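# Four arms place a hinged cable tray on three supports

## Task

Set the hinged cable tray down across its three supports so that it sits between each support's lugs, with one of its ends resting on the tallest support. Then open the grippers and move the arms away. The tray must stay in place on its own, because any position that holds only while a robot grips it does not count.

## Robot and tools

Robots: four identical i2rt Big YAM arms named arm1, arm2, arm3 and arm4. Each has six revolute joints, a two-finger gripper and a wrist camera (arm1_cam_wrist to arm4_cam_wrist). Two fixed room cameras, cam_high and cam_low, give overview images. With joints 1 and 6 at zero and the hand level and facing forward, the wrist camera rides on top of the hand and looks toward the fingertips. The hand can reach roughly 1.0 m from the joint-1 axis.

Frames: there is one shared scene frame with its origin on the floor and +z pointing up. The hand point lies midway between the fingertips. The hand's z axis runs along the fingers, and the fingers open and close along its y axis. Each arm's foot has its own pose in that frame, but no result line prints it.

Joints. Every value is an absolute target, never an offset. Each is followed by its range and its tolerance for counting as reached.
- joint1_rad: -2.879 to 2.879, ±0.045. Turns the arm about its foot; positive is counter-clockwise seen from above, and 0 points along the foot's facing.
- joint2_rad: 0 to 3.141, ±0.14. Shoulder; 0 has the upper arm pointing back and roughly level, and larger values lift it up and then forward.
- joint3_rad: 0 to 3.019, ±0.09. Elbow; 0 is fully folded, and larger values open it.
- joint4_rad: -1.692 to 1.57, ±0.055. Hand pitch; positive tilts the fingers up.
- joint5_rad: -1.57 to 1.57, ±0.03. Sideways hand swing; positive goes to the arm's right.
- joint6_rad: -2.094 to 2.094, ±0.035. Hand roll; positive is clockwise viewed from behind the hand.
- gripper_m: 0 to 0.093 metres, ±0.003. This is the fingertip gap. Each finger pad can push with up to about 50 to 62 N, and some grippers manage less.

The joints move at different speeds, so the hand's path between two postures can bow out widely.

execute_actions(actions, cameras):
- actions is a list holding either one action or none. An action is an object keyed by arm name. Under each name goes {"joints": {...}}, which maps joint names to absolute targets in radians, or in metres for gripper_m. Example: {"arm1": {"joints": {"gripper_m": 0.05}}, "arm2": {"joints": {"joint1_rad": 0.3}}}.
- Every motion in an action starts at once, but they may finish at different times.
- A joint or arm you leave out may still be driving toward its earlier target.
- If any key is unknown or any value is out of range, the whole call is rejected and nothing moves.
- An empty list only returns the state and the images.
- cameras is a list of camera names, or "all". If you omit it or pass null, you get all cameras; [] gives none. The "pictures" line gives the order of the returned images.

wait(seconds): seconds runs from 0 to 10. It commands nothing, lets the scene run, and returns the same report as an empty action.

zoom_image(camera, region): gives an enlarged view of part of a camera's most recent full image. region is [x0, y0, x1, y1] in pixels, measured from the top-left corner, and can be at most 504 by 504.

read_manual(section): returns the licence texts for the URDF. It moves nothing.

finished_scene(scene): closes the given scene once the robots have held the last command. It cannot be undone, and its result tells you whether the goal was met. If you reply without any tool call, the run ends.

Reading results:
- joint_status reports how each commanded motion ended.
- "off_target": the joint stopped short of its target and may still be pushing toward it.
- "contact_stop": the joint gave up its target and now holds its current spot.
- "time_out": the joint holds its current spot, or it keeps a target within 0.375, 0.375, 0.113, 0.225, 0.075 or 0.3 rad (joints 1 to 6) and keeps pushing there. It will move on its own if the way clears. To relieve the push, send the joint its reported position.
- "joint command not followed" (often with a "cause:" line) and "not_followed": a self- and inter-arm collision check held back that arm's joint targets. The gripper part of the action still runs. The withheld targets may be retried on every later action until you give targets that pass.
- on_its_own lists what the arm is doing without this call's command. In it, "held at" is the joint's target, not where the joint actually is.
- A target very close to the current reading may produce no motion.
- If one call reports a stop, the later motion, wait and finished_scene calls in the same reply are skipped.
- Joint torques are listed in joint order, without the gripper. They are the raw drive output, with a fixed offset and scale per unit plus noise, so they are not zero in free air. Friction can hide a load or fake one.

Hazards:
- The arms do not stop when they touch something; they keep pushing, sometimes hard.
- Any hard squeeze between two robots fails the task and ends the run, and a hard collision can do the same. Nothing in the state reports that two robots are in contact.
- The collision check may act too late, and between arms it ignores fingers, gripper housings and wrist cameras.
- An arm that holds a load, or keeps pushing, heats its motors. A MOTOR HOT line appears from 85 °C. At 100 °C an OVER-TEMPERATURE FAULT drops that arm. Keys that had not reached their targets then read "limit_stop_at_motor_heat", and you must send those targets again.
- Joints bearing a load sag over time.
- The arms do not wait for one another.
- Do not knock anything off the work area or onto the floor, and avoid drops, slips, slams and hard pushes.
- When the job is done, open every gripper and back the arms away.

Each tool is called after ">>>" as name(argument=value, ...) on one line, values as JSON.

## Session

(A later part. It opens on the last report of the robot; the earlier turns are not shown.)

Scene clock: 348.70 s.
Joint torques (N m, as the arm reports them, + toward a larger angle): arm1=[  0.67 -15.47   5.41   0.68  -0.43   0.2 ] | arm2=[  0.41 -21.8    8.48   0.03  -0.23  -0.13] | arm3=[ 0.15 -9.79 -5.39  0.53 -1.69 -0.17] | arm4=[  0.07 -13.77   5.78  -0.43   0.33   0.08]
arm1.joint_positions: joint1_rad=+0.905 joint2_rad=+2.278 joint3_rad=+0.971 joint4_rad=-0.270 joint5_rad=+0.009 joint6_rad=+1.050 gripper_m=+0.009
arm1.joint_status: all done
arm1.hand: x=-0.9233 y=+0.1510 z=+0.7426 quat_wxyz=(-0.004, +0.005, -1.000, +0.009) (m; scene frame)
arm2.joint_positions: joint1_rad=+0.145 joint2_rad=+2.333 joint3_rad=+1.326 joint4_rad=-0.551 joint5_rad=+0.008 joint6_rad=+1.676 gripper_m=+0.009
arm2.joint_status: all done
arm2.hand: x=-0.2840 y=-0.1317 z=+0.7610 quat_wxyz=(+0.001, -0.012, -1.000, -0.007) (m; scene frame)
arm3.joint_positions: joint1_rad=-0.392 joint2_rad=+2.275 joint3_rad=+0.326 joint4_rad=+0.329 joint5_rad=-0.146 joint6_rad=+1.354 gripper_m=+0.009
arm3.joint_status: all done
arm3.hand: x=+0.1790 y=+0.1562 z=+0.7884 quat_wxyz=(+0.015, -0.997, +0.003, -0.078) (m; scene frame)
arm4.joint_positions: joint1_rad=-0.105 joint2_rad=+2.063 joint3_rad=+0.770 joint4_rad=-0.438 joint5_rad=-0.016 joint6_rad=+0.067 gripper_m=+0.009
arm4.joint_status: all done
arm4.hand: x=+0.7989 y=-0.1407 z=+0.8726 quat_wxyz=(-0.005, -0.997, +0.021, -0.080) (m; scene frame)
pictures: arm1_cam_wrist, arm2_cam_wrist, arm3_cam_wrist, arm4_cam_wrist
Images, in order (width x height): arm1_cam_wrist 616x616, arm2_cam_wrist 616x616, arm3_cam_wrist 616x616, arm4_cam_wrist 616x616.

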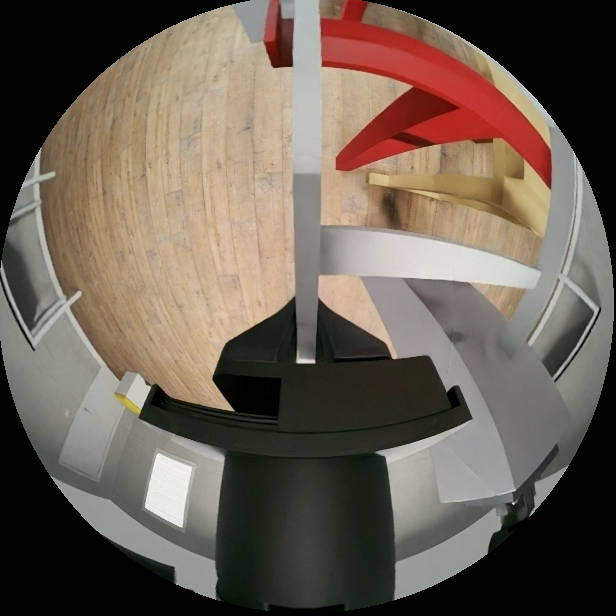

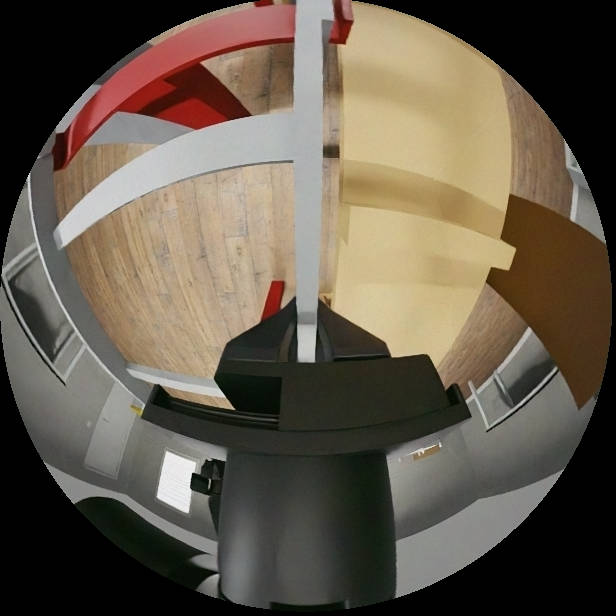

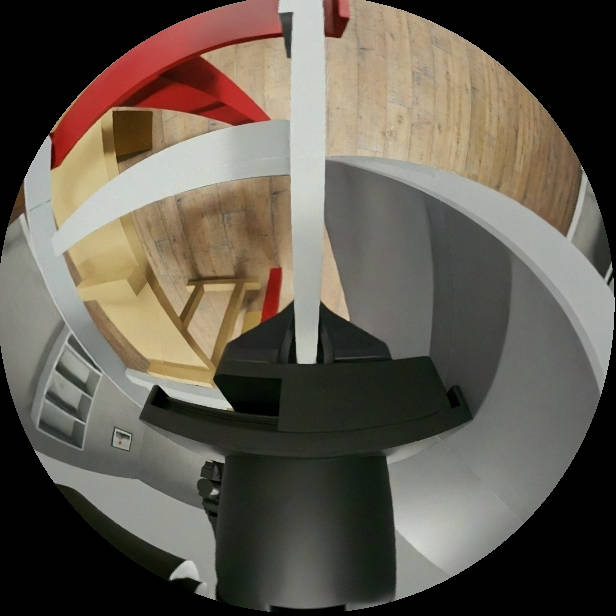

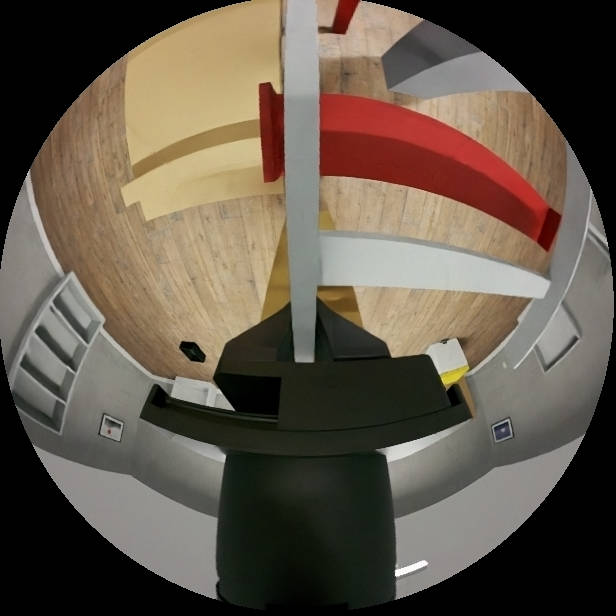

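>>> execute_actions(actions=[{"arm1":{"joints":{"joint2_rad":2.278,"joint3_rad":1.03,"joint4_rad":-0.25}},"arm2":{"joints":{"joint2_rad":2.292,"joint3_rad":1.402,"joint4_rad":-0.535}},"arm3":{"joints":{"joint2_rad":2.275,"joint3_rad":0.32,"joint4_rad":0.40}},"arm4":{"joints":{"joint2_rad":2.068,"joint3_rad":0.81,"joint4_rad":-0.408}}}], cameras=["cam_low","arm4_cam_wrist"])

Scene clock: 352.33 s.
Joint torques (N m, as the arm reports them, + toward a larger angle): arm1=[  0.64 -15.48   5.46   0.93  -0.39   0.2 ] | arm2=[  0.37 -21.73   8.44   0.28  -0.22  -0.13] | arm3=[  1.12 -11.41  -6.19   0.5   -1.6   -0.15] | arm4=[ -0.17 -13.93   5.42  -0.38   0.42   0.07]
arm1.joint_positions: joint1_rad=+0.905 joint2_rad=+2.308 joint3_rad=+0.987 joint4_rad=-0.258 joint5_rad=+0.008 joint6_rad=+1.052 gripper_m=+0.009
arm1.joint_status: all done
arm1.hand: x=-0.9230 y=+0.1523 z=+0.7320 quat_wxyz=(-0.003, +0.004, -1.000, +0.010) (m; scene frame)
arm2.joint_positions: joint1_rad=+0.145 joint2_rad=+2.356 joint3_rad=+1.334 joint4_rad=-0.536 joint5_rad=+0.008 joint6_rad=+1.677 gripper_m=+0.009
arm2.joint_status: all done
arm2.hand: x=-0.2842 y=-0.1314 z=+0.7507 quat_wxyz=(+0.001, -0.012, -1.000, -0.007) (m; scene frame)
arm3.joint_positions: joint1_rad=-0.392 joint2_rad=+2.337 joint3_rad=+0.346 joint4_rad=+0.373 joint5_rad=-0.147 joint6_rad=+1.354 gripper_m=+0.009
arm3.joint_status: all done
arm3.hand: x=+0.1791 y=+0.1559 z=+0.7758 quat_wxyz=(+0.014, -0.997, +0.003, -0.079) (m; scene frame)
arm4.joint_positions: joint1_rad=-0.105 joint2_rad=+2.099 joint3_rad=+0.777 joint4_rad=-0.407 joint5_rad=-0.019 joint6_rad=+0.067 gripper_m=+0.009
arm4.joint_status: all done
arm4.hand: x=+0.7986 y=-0.1412 z=+0.8610 quat_wxyz=(-0.006, -0.997, +0.021, -0.079) (m; scene frame)
pictures: arm4_cam_wrist, cam_low
Images, in order (width x height): arm4_cam_wrist 616x616, cam_low 504x504.

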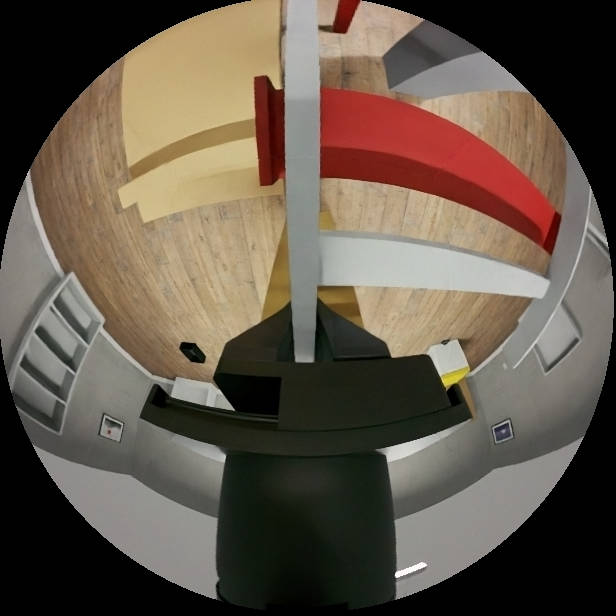

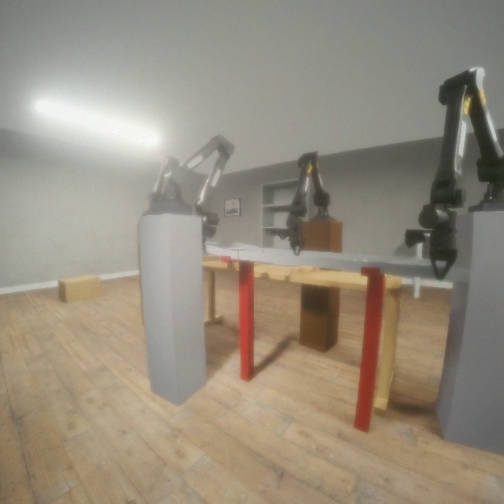

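>>> execute_actions(actions=[{"arm1":{"joints":{"joint2_rad":2.308,"joint3_rad":1.042,"joint4_rad":-0.235}},"arm2":{"joints":{"joint2_rad":2.318,"joint3_rad":1.41,"joint4_rad":-0.517}},"arm3":{"joints":{"joint2_rad":2.328,"joint3_rad":0.337,"joint4_rad":0.44}},"arm4":{"joints":{"joint2_rad":2.10,"joint3_rad":0.815,"joint4_rad":-0.38}}}], cameras=[])

Scene clock: 356.70 s.
Joint torques (N m, as the arm reports them, + toward a larger angle): arm1=[  0.62 -14.02   5.87   1.61  -0.38   0.2 ] | arm2=[  0.44 -20.56   8.63   0.87  -0.15  -0.14] | arm3=[  0.62 -10.71  -6.43   0.64  -1.44  -0.21] | arm4=[ -0.13 -13.92   5.19  -0.33   0.45   0.07]
arm1.joint_positions: joint1_rad=+0.906 joint2_rad=+2.318 joint3_rad=+0.993 joint4_rad=-0.257 joint5_rad=+0.008 joint6_rad=+1.052 gripper_m=+0.009
arm1.joint_status: all done
arm1.hand: x=-0.9229 y=+0.1527 z=+0.7288 quat_wxyz=(-0.002, +0.004, -1.000, +0.011) (m; scene frame)
arm2.joint_positions: joint1_rad=+0.144 joint2_rad=+2.367 joint3_rad=+1.339 joint4_rad=-0.533 joint5_rad=+0.006 joint6_rad=+1.677 gripper_m=+0.009
arm2.joint_status: all done
arm2.hand: x=-0.2842 y=-0.1315 z=+0.7464 quat_wxyz=(+0.002, -0.013, -1.000, -0.006) (m; scene frame)
arm3.joint_positions: joint1_rad=-0.392 joint2_rad=+2.389 joint3_rad=+0.363 joint4_rad=+0.412 joint5_rad=-0.150 joint6_rad=+1.354 gripper_m=+0.009
arm3.joint_status: all done
arm3.hand: x=+0.1796 y=+0.1552 z=+0.7649 quat_wxyz=(+0.011, -0.997, +0.003, -0.080) (m; scene frame)
arm4.joint_positions: joint1_rad=-0.105 joint2_rad=+2.130 joint3_rad=+0.782 joint4_rad=-0.380 joint5_rad=-0.020 joint6_rad=+0.067 gripper_m=+0.009
arm4.joint_status: all done
arm4.hand: x=+0.7992 y=-0.1414 z=+0.8505 quat_wxyz=(-0.007, -0.997, +0.021, -0.079) (m; scene frame)
pictures: none
No camera images: the call's "cameras" was empty. Leave "cameras" out to get every camera's image.

>>> execute_actions(actions=[{"arm1":{"joints":{"joint4_rad":-0.25}},"arm2":{"joints":{"joint2_rad":2.338,"joint3_rad":1.415,"joint4_rad":-0.52}},"arm3":{"joints":{"joint2_rad":2.372,"joint3_rad":0.352,"joint4_rad":0.472}},"arm4":{"joints":{"joint2_rad":2.128,"joint3_rad":0.82,"joint4_rad":-0.355}}}], cameras=[])

Scene clock: 359.73 s.
Joint torques (N m, as the arm reports them, + toward a larger angle): arm1=[  0.7  -13.89   5.81   1.08  -0.36   0.2 ] | arm2=[  0.35 -19.51   8.78   0.73  -0.09  -0.14] | arm3=[ 0.83 -9.91 -5.92  0.98 -1.42 -0.15] | arm4=[ -0.13 -13.97   5.06  -0.31   0.59   0.08]
arm1.joint_positions: joint1_rad=+0.906 joint2_rad=+2.316 joint3_rad=+0.993 joint4_rad=-0.261 joint5_rad=+0.008 joint6_rad=+1.053 gripper_m=+0.009
arm1.joint_status: all done
arm1.hand: x=-0.9230 y=+0.1526 z=+0.7294 quat_wxyz=(-0.002, +0.004, -1.000, +0.012) (m; scene frame)
arm2.joint_positions: joint1_rad=+0.144 joint2_rad=+2.371 joint3_rad=+1.342 joint4_rad=-0.533 joint5_rad=+0.004 joint6_rad=+1.677 gripper_m=+0.009
arm2.joint_status: all done
arm2.hand: x=-0.2844 y=-0.1316 z=+0.7445 quat_wxyz=(+0.003, -0.013, -1.000, -0.005) (m; scene frame)
arm3.joint_positions: joint1_rad=-0.392 joint2_rad=+2.410 joint3_rad=+0.369 joint4_rad=+0.434 joint5_rad=-0.152 joint6_rad=+1.354 gripper_m=+0.009
arm3.joint_status: all done
arm3.hand: x=+0.1796 y=+0.1546 z=+0.7607 quat_wxyz=(+0.008, -0.997, +0.003, -0.080) (m; scene frame)
arm4.joint_positions: joint1_rad=-0.105 joint2_rad=+2.157 joint3_rad=+0.786 joint4_rad=-0.356 joint5_rad=-0.024 joint6_rad=+0.067 gripper_m=+0.009
arm4.joint_status: all done
arm4.hand: x=+0.7998 y=-0.1420 z=+0.8417 quat_wxyz=(-0.009, -0.997, +0.022, -0.078) (m; scene frame)
pictures: none
No camera images: the call's "cameras" was empty. Leave "cameras" out to get every camera's image.

>>> execute_actions(actions=[{"arm3":{"joints":{"joint2_rad":2.385,"joint3_rad":0.356,"joint4_rad":0.465}},"arm4":{"joints":{"joint2_rad":2.156,"joint3_rad":0.825,"joint4_rad":-0.332}}}], cameras=[])

>>> execute_actions(actions=[{"arm4":{"joints":{"joint2_rad":2.18,"joint3_rad":0.828,"joint4_rad":-0.315}}}], cameras=["arm4_cam_wrist","cam_low"])

Scene clock: 363.93 s.
Joint torques (N m, as the arm reports them, + toward a larger angle): arm1=[  0.65 -13.91   5.82   1.07  -0.37   0.19] | arm2=[  0.46 -19.56   8.77   0.72  -0.09  -0.13] | arm3=[ 0.27 -9.1  -5.46  0.87 -1.42 -0.21] | arm4=[ -0.14 -11.8    5.47   0.51   0.59   0.08]
arm1.joint_positions: joint1_rad=+0.906 joint2_rad=+2.316 joint3_rad=+0.993 joint4_rad=-0.261 joint5_rad=+0.008 joint6_rad=+1.053 gripper_m=+0.009
arm1.joint_status: not commanded
arm1.hand: x=-0.9230 y=+0.1526 z=+0.7294 quat_wxyz=(-0.002, +0.004, -1.000, +0.012) (m; scene frame)
arm2.joint_positions: joint1_rad=+0.144 joint2_rad=+2.371 joint3_rad=+1.342 joint4_rad=-0.533 joint5_rad=+0.004 joint6_rad=+1.677 gripper_m=+0.009
arm2.joint_status: not commanded
arm2.hand: x=-0.2844 y=-0.1316 z=+0.7445 quat_wxyz=(+0.003, -0.013, -1.000, -0.005) (m; scene frame)
arm3.joint_positions: joint1_rad=-0.392 joint2_rad=+2.410 joint3_rad=+0.369 joint4_rad=+0.434 joint5_rad=-0.152 joint6_rad=+1.354 gripper_m=+0.009
arm3.joint_status: all done
arm3.hand: x=+0.1797 y=+0.1547 z=+0.7606 quat_wxyz=(+0.008, -0.997, +0.003, -0.080) (m; scene frame)
arm4.joint_positions: joint1_rad=-0.105 joint2_rad=+2.158 joint3_rad=+0.786 joint4_rad=-0.354 joint5_rad=-0.024 joint6_rad=+0.067 gripper_m=+0.009
arm4.joint_status: all done
arm4.hand: x=+0.7996 y=-0.1420 z=+0.8413 quat_wxyz=(-0.009, -0.997, +0.022, -0.078) (m; scene frame)
pictures: none
No camera images: the call's "cameras" was empty. Leave "cameras" out to get every camera's image.

Scene clock: 364.40 s.
Joint torques (N m, as the arm reports them, + toward a larger angle): arm1=[  0.56 -13.9    5.79   1.07  -0.37   0.2 ] | arm2=[  0.43 -19.55   8.78   0.73  -0.09  -0.14] | arm3=[ 0.09 -8.15 -5.12  0.72 -1.48 -0.21] | arm4=[ -0.18 -10.07   5.71   1.1    0.59   0.08]
arm1.joint_positions: joint1_rad=+0.906 joint2_rad=+2.316 joint3_rad=+0.993 joint4_rad=-0.261 joint5_rad=+0.008 joint6_rad=+1.053 gripper_m=+0.009
arm1.joint_status: not commanded
arm1.hand: x=-0.9230 y=+0.1526 z=+0.7294 quat_wxyz=(-0.002, +0.004, -1.000, +0.012) (m; scene frame)
arm2.joint_positions: joint1_rad=+0.144 joint2_rad=+2.371 joint3_rad=+1.342 joint4_rad=-0.533 joint5_rad=+0.004 joint6_rad=+1.677 gripper_m=+0.009
arm2.joint_status: not commanded
arm2.hand: x=-0.2844 y=-0.1316 z=+0.7445 quat_wxyz=(+0.003, -0.013, -1.000, -0.005) (m; scene frame)
arm3.joint_positions: joint1_rad=-0.392 joint2_rad=+2.410 joint3_rad=+0.369 joint4_rad=+0.434 joint5_rad=-0.152 joint6_rad=+1.354 gripper_m=+0.009
arm3.joint_status: not commanded
arm3.hand: x=+0.1797 y=+0.1547 z=+0.7606 quat_wxyz=(+0.008, -0.997, +0.003, -0.080) (m; scene frame)
arm4.joint_positions: joint1_rad=-0.105 joint2_rad=+2.159 joint3_rad=+0.786 joint4_rad=-0.352 joint5_rad=-0.024 joint6_rad=+0.067 gripper_m=+0.009
arm4.joint_status: all done
arm4.hand: x=+0.7996 y=-0.1420 z=+0.8409 quat_wxyz=(-0.009, -0.997, +0.021, -0.078) (m; scene frame)
pictures: arm4_cam_wrist, cam_low
Images, in order (width x height): arm4_cam_wrist 616x616, cam_low 504x504.

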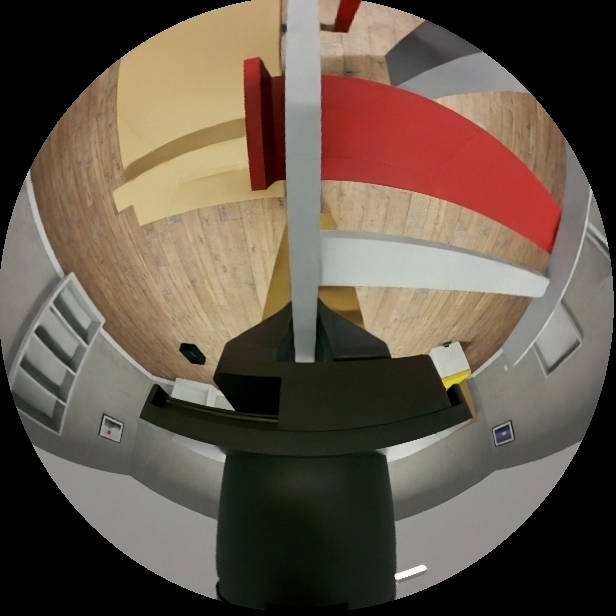

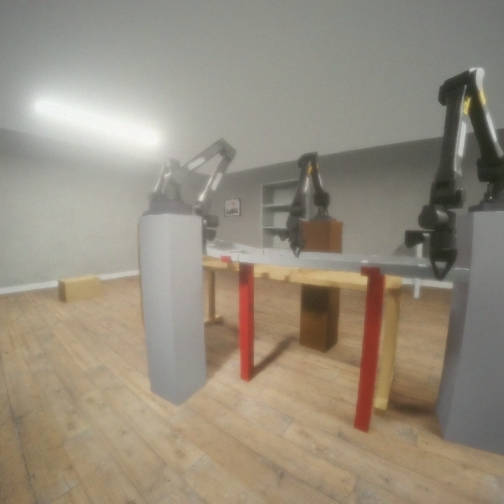

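>>> execute_actions(actions=[{"arm1":{"joints":{"joint1_rad":0.906,"joint2_rad":2.295,"joint4_rad":-0.261,"gripper_m":0.07}},"arm2":{"joints":{"joint2_rad":2.33,"joint4_rad":-0.533,"gripper_m":0.07}},"arm3":{"joints":{"joint2_rad":2.37,"joint4_rad":0.44,"gripper_m":0.06}},"arm4":{"joints":{"joint1_rad":-0.105,"joint2_rad":2.14,"joint4_rad":-0.352,"gripper_m":0.07}}}], cameras=[])

>>> execute_actions(actions=[{"arm1":{"joints":{"joint2_rad":2.17,"joint3_rad":0.985,"joint4_rad":-0.32}},"arm2":{"joints":{"joint2_rad":2.21,"joint3_rad":1.375,"joint4_rad":-0.61}},"arm3":{"joints":{"joint2_rad":2.12,"joint3_rad":0.29,"joint4_rad":0.25}},"arm4":{"joints":{"joint2_rad":2.0,"joint3_rad":0.80,"joint4_rad":-0.48}}}], cameras=[])

>>> execute_actions(actions=[{"arm1":{"joints":{"joint2_rad":2.0,"joint3_rad":0.93,"joint4_rad":-0.42}},"arm2":{"joints":{"joint2_rad":2.05,"joint3_rad":1.33,"joint4_rad":-0.72}},"arm3":{"joints":{"joint2_rad":1.80,"joint3_rad":0.24,"joint4_rad":0.02}},"arm4":{"joints":{"joint2_rad":1.80,"joint3_rad":0.785,"joint4_rad":-0.65}}}])

Scene clock: 373.83 s.
Joint torques (N m, as the arm reports them, + toward a larger angle): arm1=[ -0.5  -13.85   3.71   0.83  -0.15   0.11] | arm2=[  0.4  -19.8    6.23   0.37   0.01  -0.11] | arm3=[ 0.08 -7.19 -5.31 -0.18 -0.32 -0.19] | arm4=[  1.4  -13.33   4.15  -0.2    0.05   0.07]
arm1.joint_positions: joint1_rad=+0.906 joint2_rad=+2.298 joint3_rad=+1.029 joint4_rad=-0.264 joint5_rad=+0.003 joint6_rad=+1.060 gripper_m=+0.070
arm1.joint_status: all done
arm1.hand: x=-0.9101 y=+0.1776 z=+0.7407 quat_wxyz=(-0.012, +0.001, -1.000, -0.011) (m; scene frame)
arm2.joint_positions: joint1_rad=+0.144 joint2_rad=+2.362 joint3_rad=+1.386 joint4_rad=-0.534 joint5_rad=+0.002 joint6_rad=+1.673 gripper_m=+0.070
arm2.joint_status: all done
arm2.hand: x=-0.2869 y=-0.1038 z=+0.7590 quat_wxyz=(+0.007, -0.011, -0.999, -0.031) (m; scene frame)
arm3.joint_positions: joint1_rad=-0.392 joint2_rad=+2.388 joint3_rad=+0.368 joint4_rad=+0.434 joint5_rad=-0.176 joint6_rad=+1.354 gripper_m=+0.060
arm3.joint_status: all done
arm3.hand: x=+0.1820 y=+0.1459 z=+0.7646 quat_wxyz=(-0.005, -0.996, +0.002, -0.089) (m; scene frame)
arm4.joint_positions: joint1_rad=-0.104 joint2_rad=+2.158 joint3_rad=+0.808 joint4_rad=-0.355 joint5_rad=-0.008 joint6_rad=+0.069 gripper_m=+0.070
arm4.joint_status: all done
arm4.hand: x=+0.7862 y=-0.1398 z=+0.8422 quat_wxyz=(-0.001, -0.998, +0.022, -0.067) (m; scene frame)
pictures: none
No camera images: the call's "cameras" was empty. Leave "cameras" out to get every camera's image.

Scene clock: 375.07 s.
Joint torques (N m, as the arm reports them, + toward a larger angle): arm1=[ -0.46 -12.09   3.74   0.47  -0.13   0.1 ] | arm2=[  0.4  -17.31   5.9   -0.23  -0.02  -0.11] | arm3=[ 0.16 -6.99 -3.66 -0.78 -0.16 -0.16] | arm4=[  1.46 -11.58   3.68  -0.48   0.05   0.07]
arm1.joint_positions: joint1_rad=+0.906 joint2_rad=+2.156 joint3_rad=+0.983 joint4_rad=-0.314 joint5_rad=+0.003 joint6_rad=+1.060 gripper_m=+0.070
arm1.joint_status: all done
arm1.hand: x=-0.9059 y=+0.1858 z=+0.7941 quat_wxyz=(-0.023, +0.000, -0.999, -0.031) (m; scene frame)
arm2.joint_positions: joint1_rad=+0.144 joint2_rad=+2.208 joint3_rad=+1.365 joint4_rad=-0.596 joint5_rad=+0.002 joint6_rad=+1.673 gripper_m=+0.070
arm2.joint_status: all done
arm2.hand: x=-0.2878 y=-0.0838 z=+0.8376 quat_wxyz=(+0.010, -0.011, -0.998, -0.066) (m; scene frame)
arm3.joint_positions: joint1_rad=-0.392 joint2_rad=+2.127 joint3_rad=+0.306 joint4_rad=+0.261 joint5_rad=-0.179 joint6_rad=+1.353 gripper_m=+0.060
arm3.joint_status: all done
arm3.hand: x=+0.1796 y=+0.1331 z=+0.8149 quat_wxyz=(-0.018, -0.996, +0.000, -0.088) (m; scene frame)
arm4.joint_positions: joint1_rad=-0.104 joint2_rad=+2.000 joint3_rad=+0.802 joint4_rad=-0.474 joint5_rad=-0.008 joint6_rad=+0.069 gripper_m=+0.070
arm4.joint_status: all done
arm4.hand: x=+0.7694 y=-0.1402 z=+0.8968 quat_wxyz=(-0.002, -0.999, +0.022, -0.050) (m; scene frame)
pictures: none
No camera images: the call's "cameras" was empty. Leave "cameras" out to get every camera's image.

Scene clock: 376.27 s.
Joint torques (N m, as the arm reports them, + toward a larger angle): arm1=[ -0.41 -10.88   4.76   0.53  -0.15   0.11] | arm2=[  0.34 -16.31   6.6   -0.07  -0.01  -0.1 ] | arm3=[ 0.65 -5.75 -0.25 -0.93 -0.03 -0.16] | arm4=[  1.42 -10.33   5.41  -0.48   0.05   0.06]
arm1.joint_positions: joint1_rad=+0.906 joint2_rad=+1.982 joint3_rad=+0.924 joint4_rad=-0.413 joint5_rad=+0.003 joint6_rad=+1.061 gripper_m=+0.070
arm1.joint_status: all done
arm1.hand: x=-0.9104 y=+0.1786 z=+0.8558 quat_wxyz=(-0.027, +0.000, -0.999, -0.038) (m; scene frame)
arm2.joint_positions: joint1_rad=+0.144 joint2_rad=+2.048 joint3_rad=+1.314 joint4_rad=-0.706 joint5_rad=+0.002 joint6_rad=+1.673 gripper_m=+0.070
arm2.joint_status: all done
arm2.hand: x=-0.2858 y=-0.0999 z=+0.9085 quat_wxyz=(+0.010, -0.011, -0.998, -0.066) (m; scene frame)
arm3.joint_positions: joint1_rad=-0.392 joint2_rad=+1.806 joint3_rad=+0.246 joint4_rad=+0.030 joint5_rad=-0.182 joint6_rad=+1.350 gripper_m=+0.060
arm3.joint_status: all done
arm3.hand: x=+0.1792 y=+0.1294 z=+0.8698 quat_wxyz=(-0.033, -0.996, -0.003, -0.086) (m; scene frame)
arm4.joint_positions: joint1_rad=-0.104 joint2_rad=+1.796 joint3_rad=+0.783 joint4_rad=-0.643 joint5_rad=-0.008 joint6_rad=+0.069 gripper_m=+0.070
arm4.joint_status: all done
arm4.hand: x=+0.7713 y=-0.1402 z=+0.9660 quat_wxyz=(-0.002, -0.999, +0.022, -0.043) (m; scene frame)
pictures: arm1_cam_wrist, arm2_cam_wrist, arm3_cam_wrist, arm4_cam_wrist, cam_high, cam_low
Images, in order (width x height): arm1_cam_wrist 616x616, arm2_cam_wrist 616x616, arm3_cam_wrist 616x616, arm4_cam_wrist 616x616, cam_high 504x504, cam_low 504x504.

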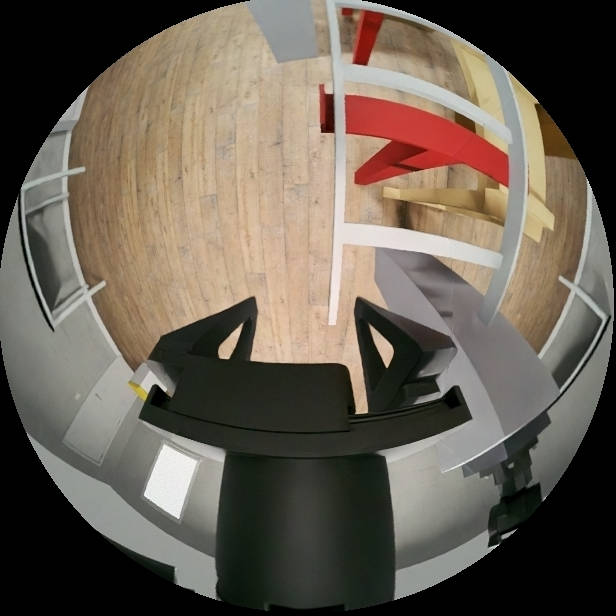

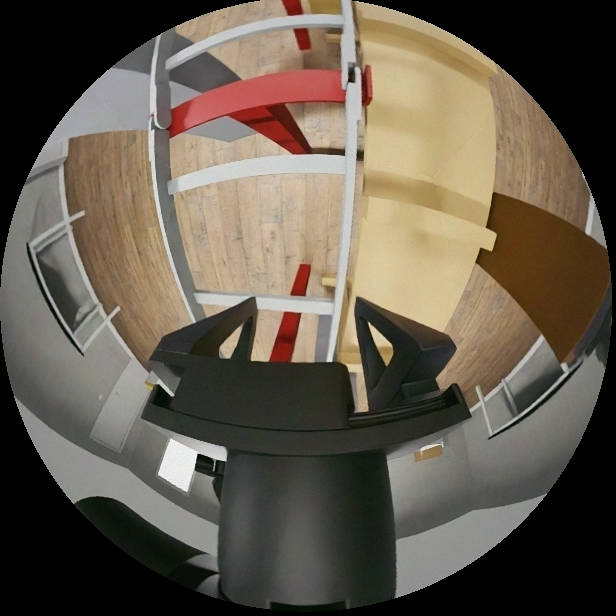

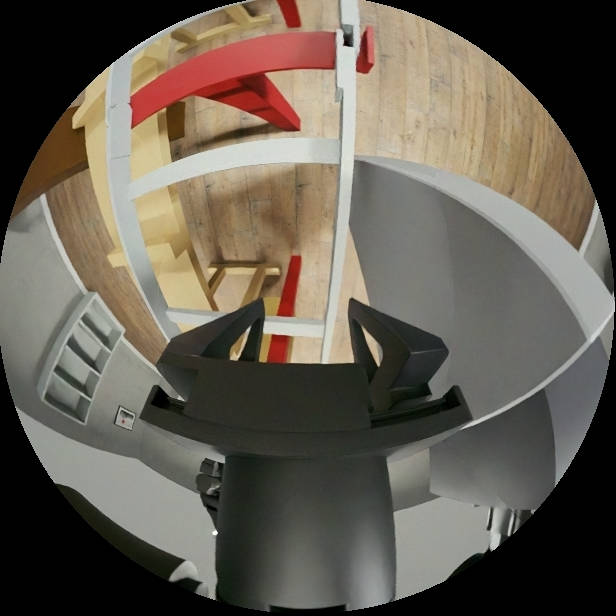

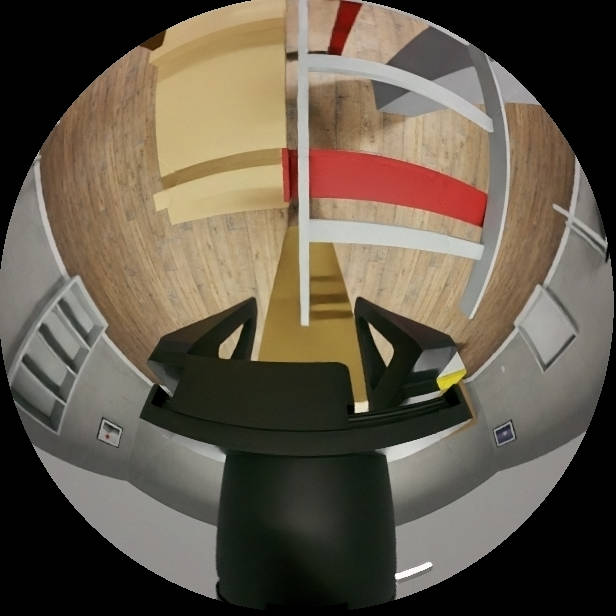

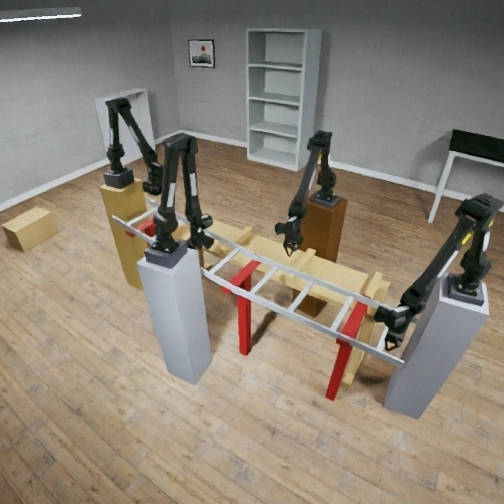

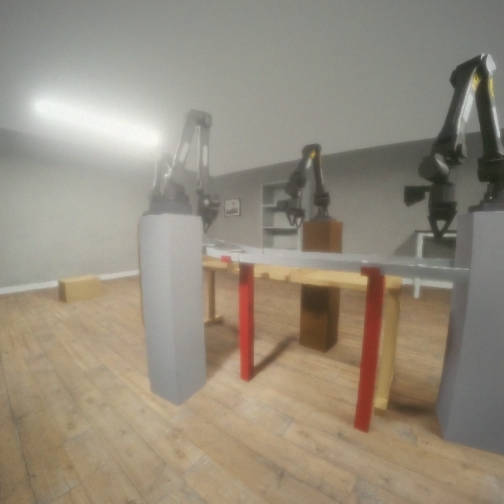

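>>> execute_actions(actions=[{"arm1":{"joints":{"joint2_rad":1.65,"joint4_rad":-0.6}},"arm2":{"joints":{"joint2_rad":1.7,"joint3_rad":1.1,"joint4_rad":-0.8}},"arm3":{"joints":{"joint2_rad":1.55,"joint3_rad":0.45,"joint4_rad":-0.3}},"arm4":{"joints":{"joint2_rad":1.5,"joint4_rad":-0.8}}}], cameras=["cam_high","cam_low"])

Scene clock: 380.77 s.
Joint torques (N m, as the arm reports them, + toward a larger angle): arm1=[-0.43 -8.93  7.16  0.77 -0.14  0.09] | arm2=[  0.44 -12.56   7.     0.21  -0.01  -0.1 ] | arm3=[-0.17 -6.05  4.59 -0.51 -0.03 -0.15] | arm4=[ 1.41 -8.38  7.73 -0.21  0.05  0.07]
arm1.joint_positions: joint1_rad=+0.906 joint2_rad=+1.627 joint3_rad=+0.924 joint4_rad=-0.591 joint5_rad=+0.003 joint6_rad=+1.061 gripper_m=+0.070
arm1.joint_status: all done
arm1.hand: x=-0.9001 y=+0.1994 z=+1.0038 quat_wxyz=(-0.070, +0.000, -0.991, -0.115) (m; scene frame)
arm2.joint_positions: joint1_rad=+0.144 joint2_rad=+1.687 joint3_rad=+1.092 joint4_rad=-0.791 joint5_rad=+0.002 joint6_rad=+1.672 gripper_m=+0.070
arm2.joint_status: all done
arm2.hand: x=-0.2785 y=-0.1769 z=+1.0150 quat_wxyz=(+0.012, -0.011, -0.996, -0.092) (m; scene frame)
arm3.joint_positions: joint1_rad=-0.392 joint2_rad=+1.542 joint3_rad=+0.451 joint4_rad=-0.290 joint5_rad=-0.182 joint6_rad=+1.350 gripper_m=+0.060
arm3.joint_status: all done
arm3.hand: x=+0.1550 y=+0.0204 z=+0.9438 quat_wxyz=(-0.105, -0.992, -0.009, -0.069) (m; scene frame)
arm4.joint_positions: joint1_rad=-0.104 joint2_rad=+1.493 joint3_rad=+0.783 joint4_rad=-0.794 joint5_rad=-0.008 joint6_rad=+0.069 gripper_m=+0.070
arm4.joint_status: all done
arm4.hand: x=+0.7589 y=-0.1405 z=+1.0695 quat_wxyz=(-0.006, -0.999, +0.021, +0.033) (m; scene frame)
pictures: cam_high, cam_low
Images, in order (width x height): cam_high 504x504, cam_low 504x504.

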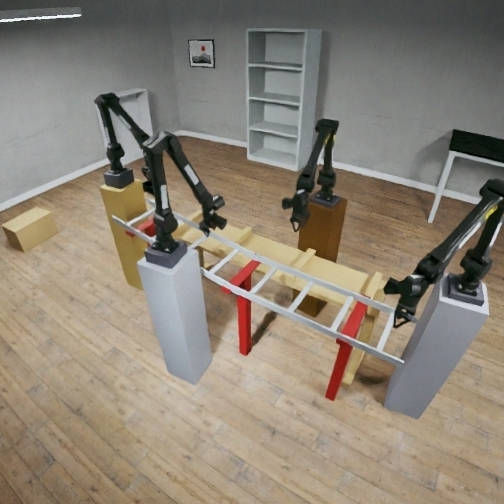

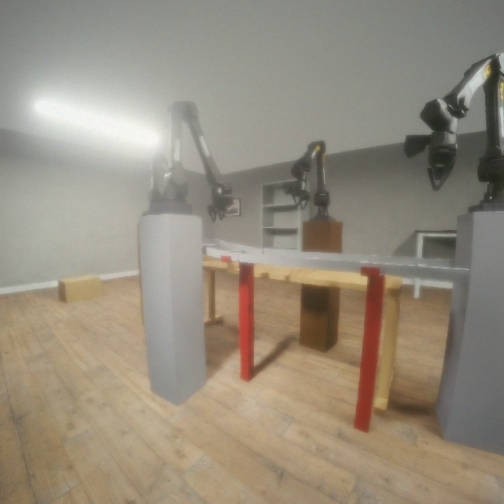

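>>> finished_scene(scene=2)

The scene is finished: the task was done.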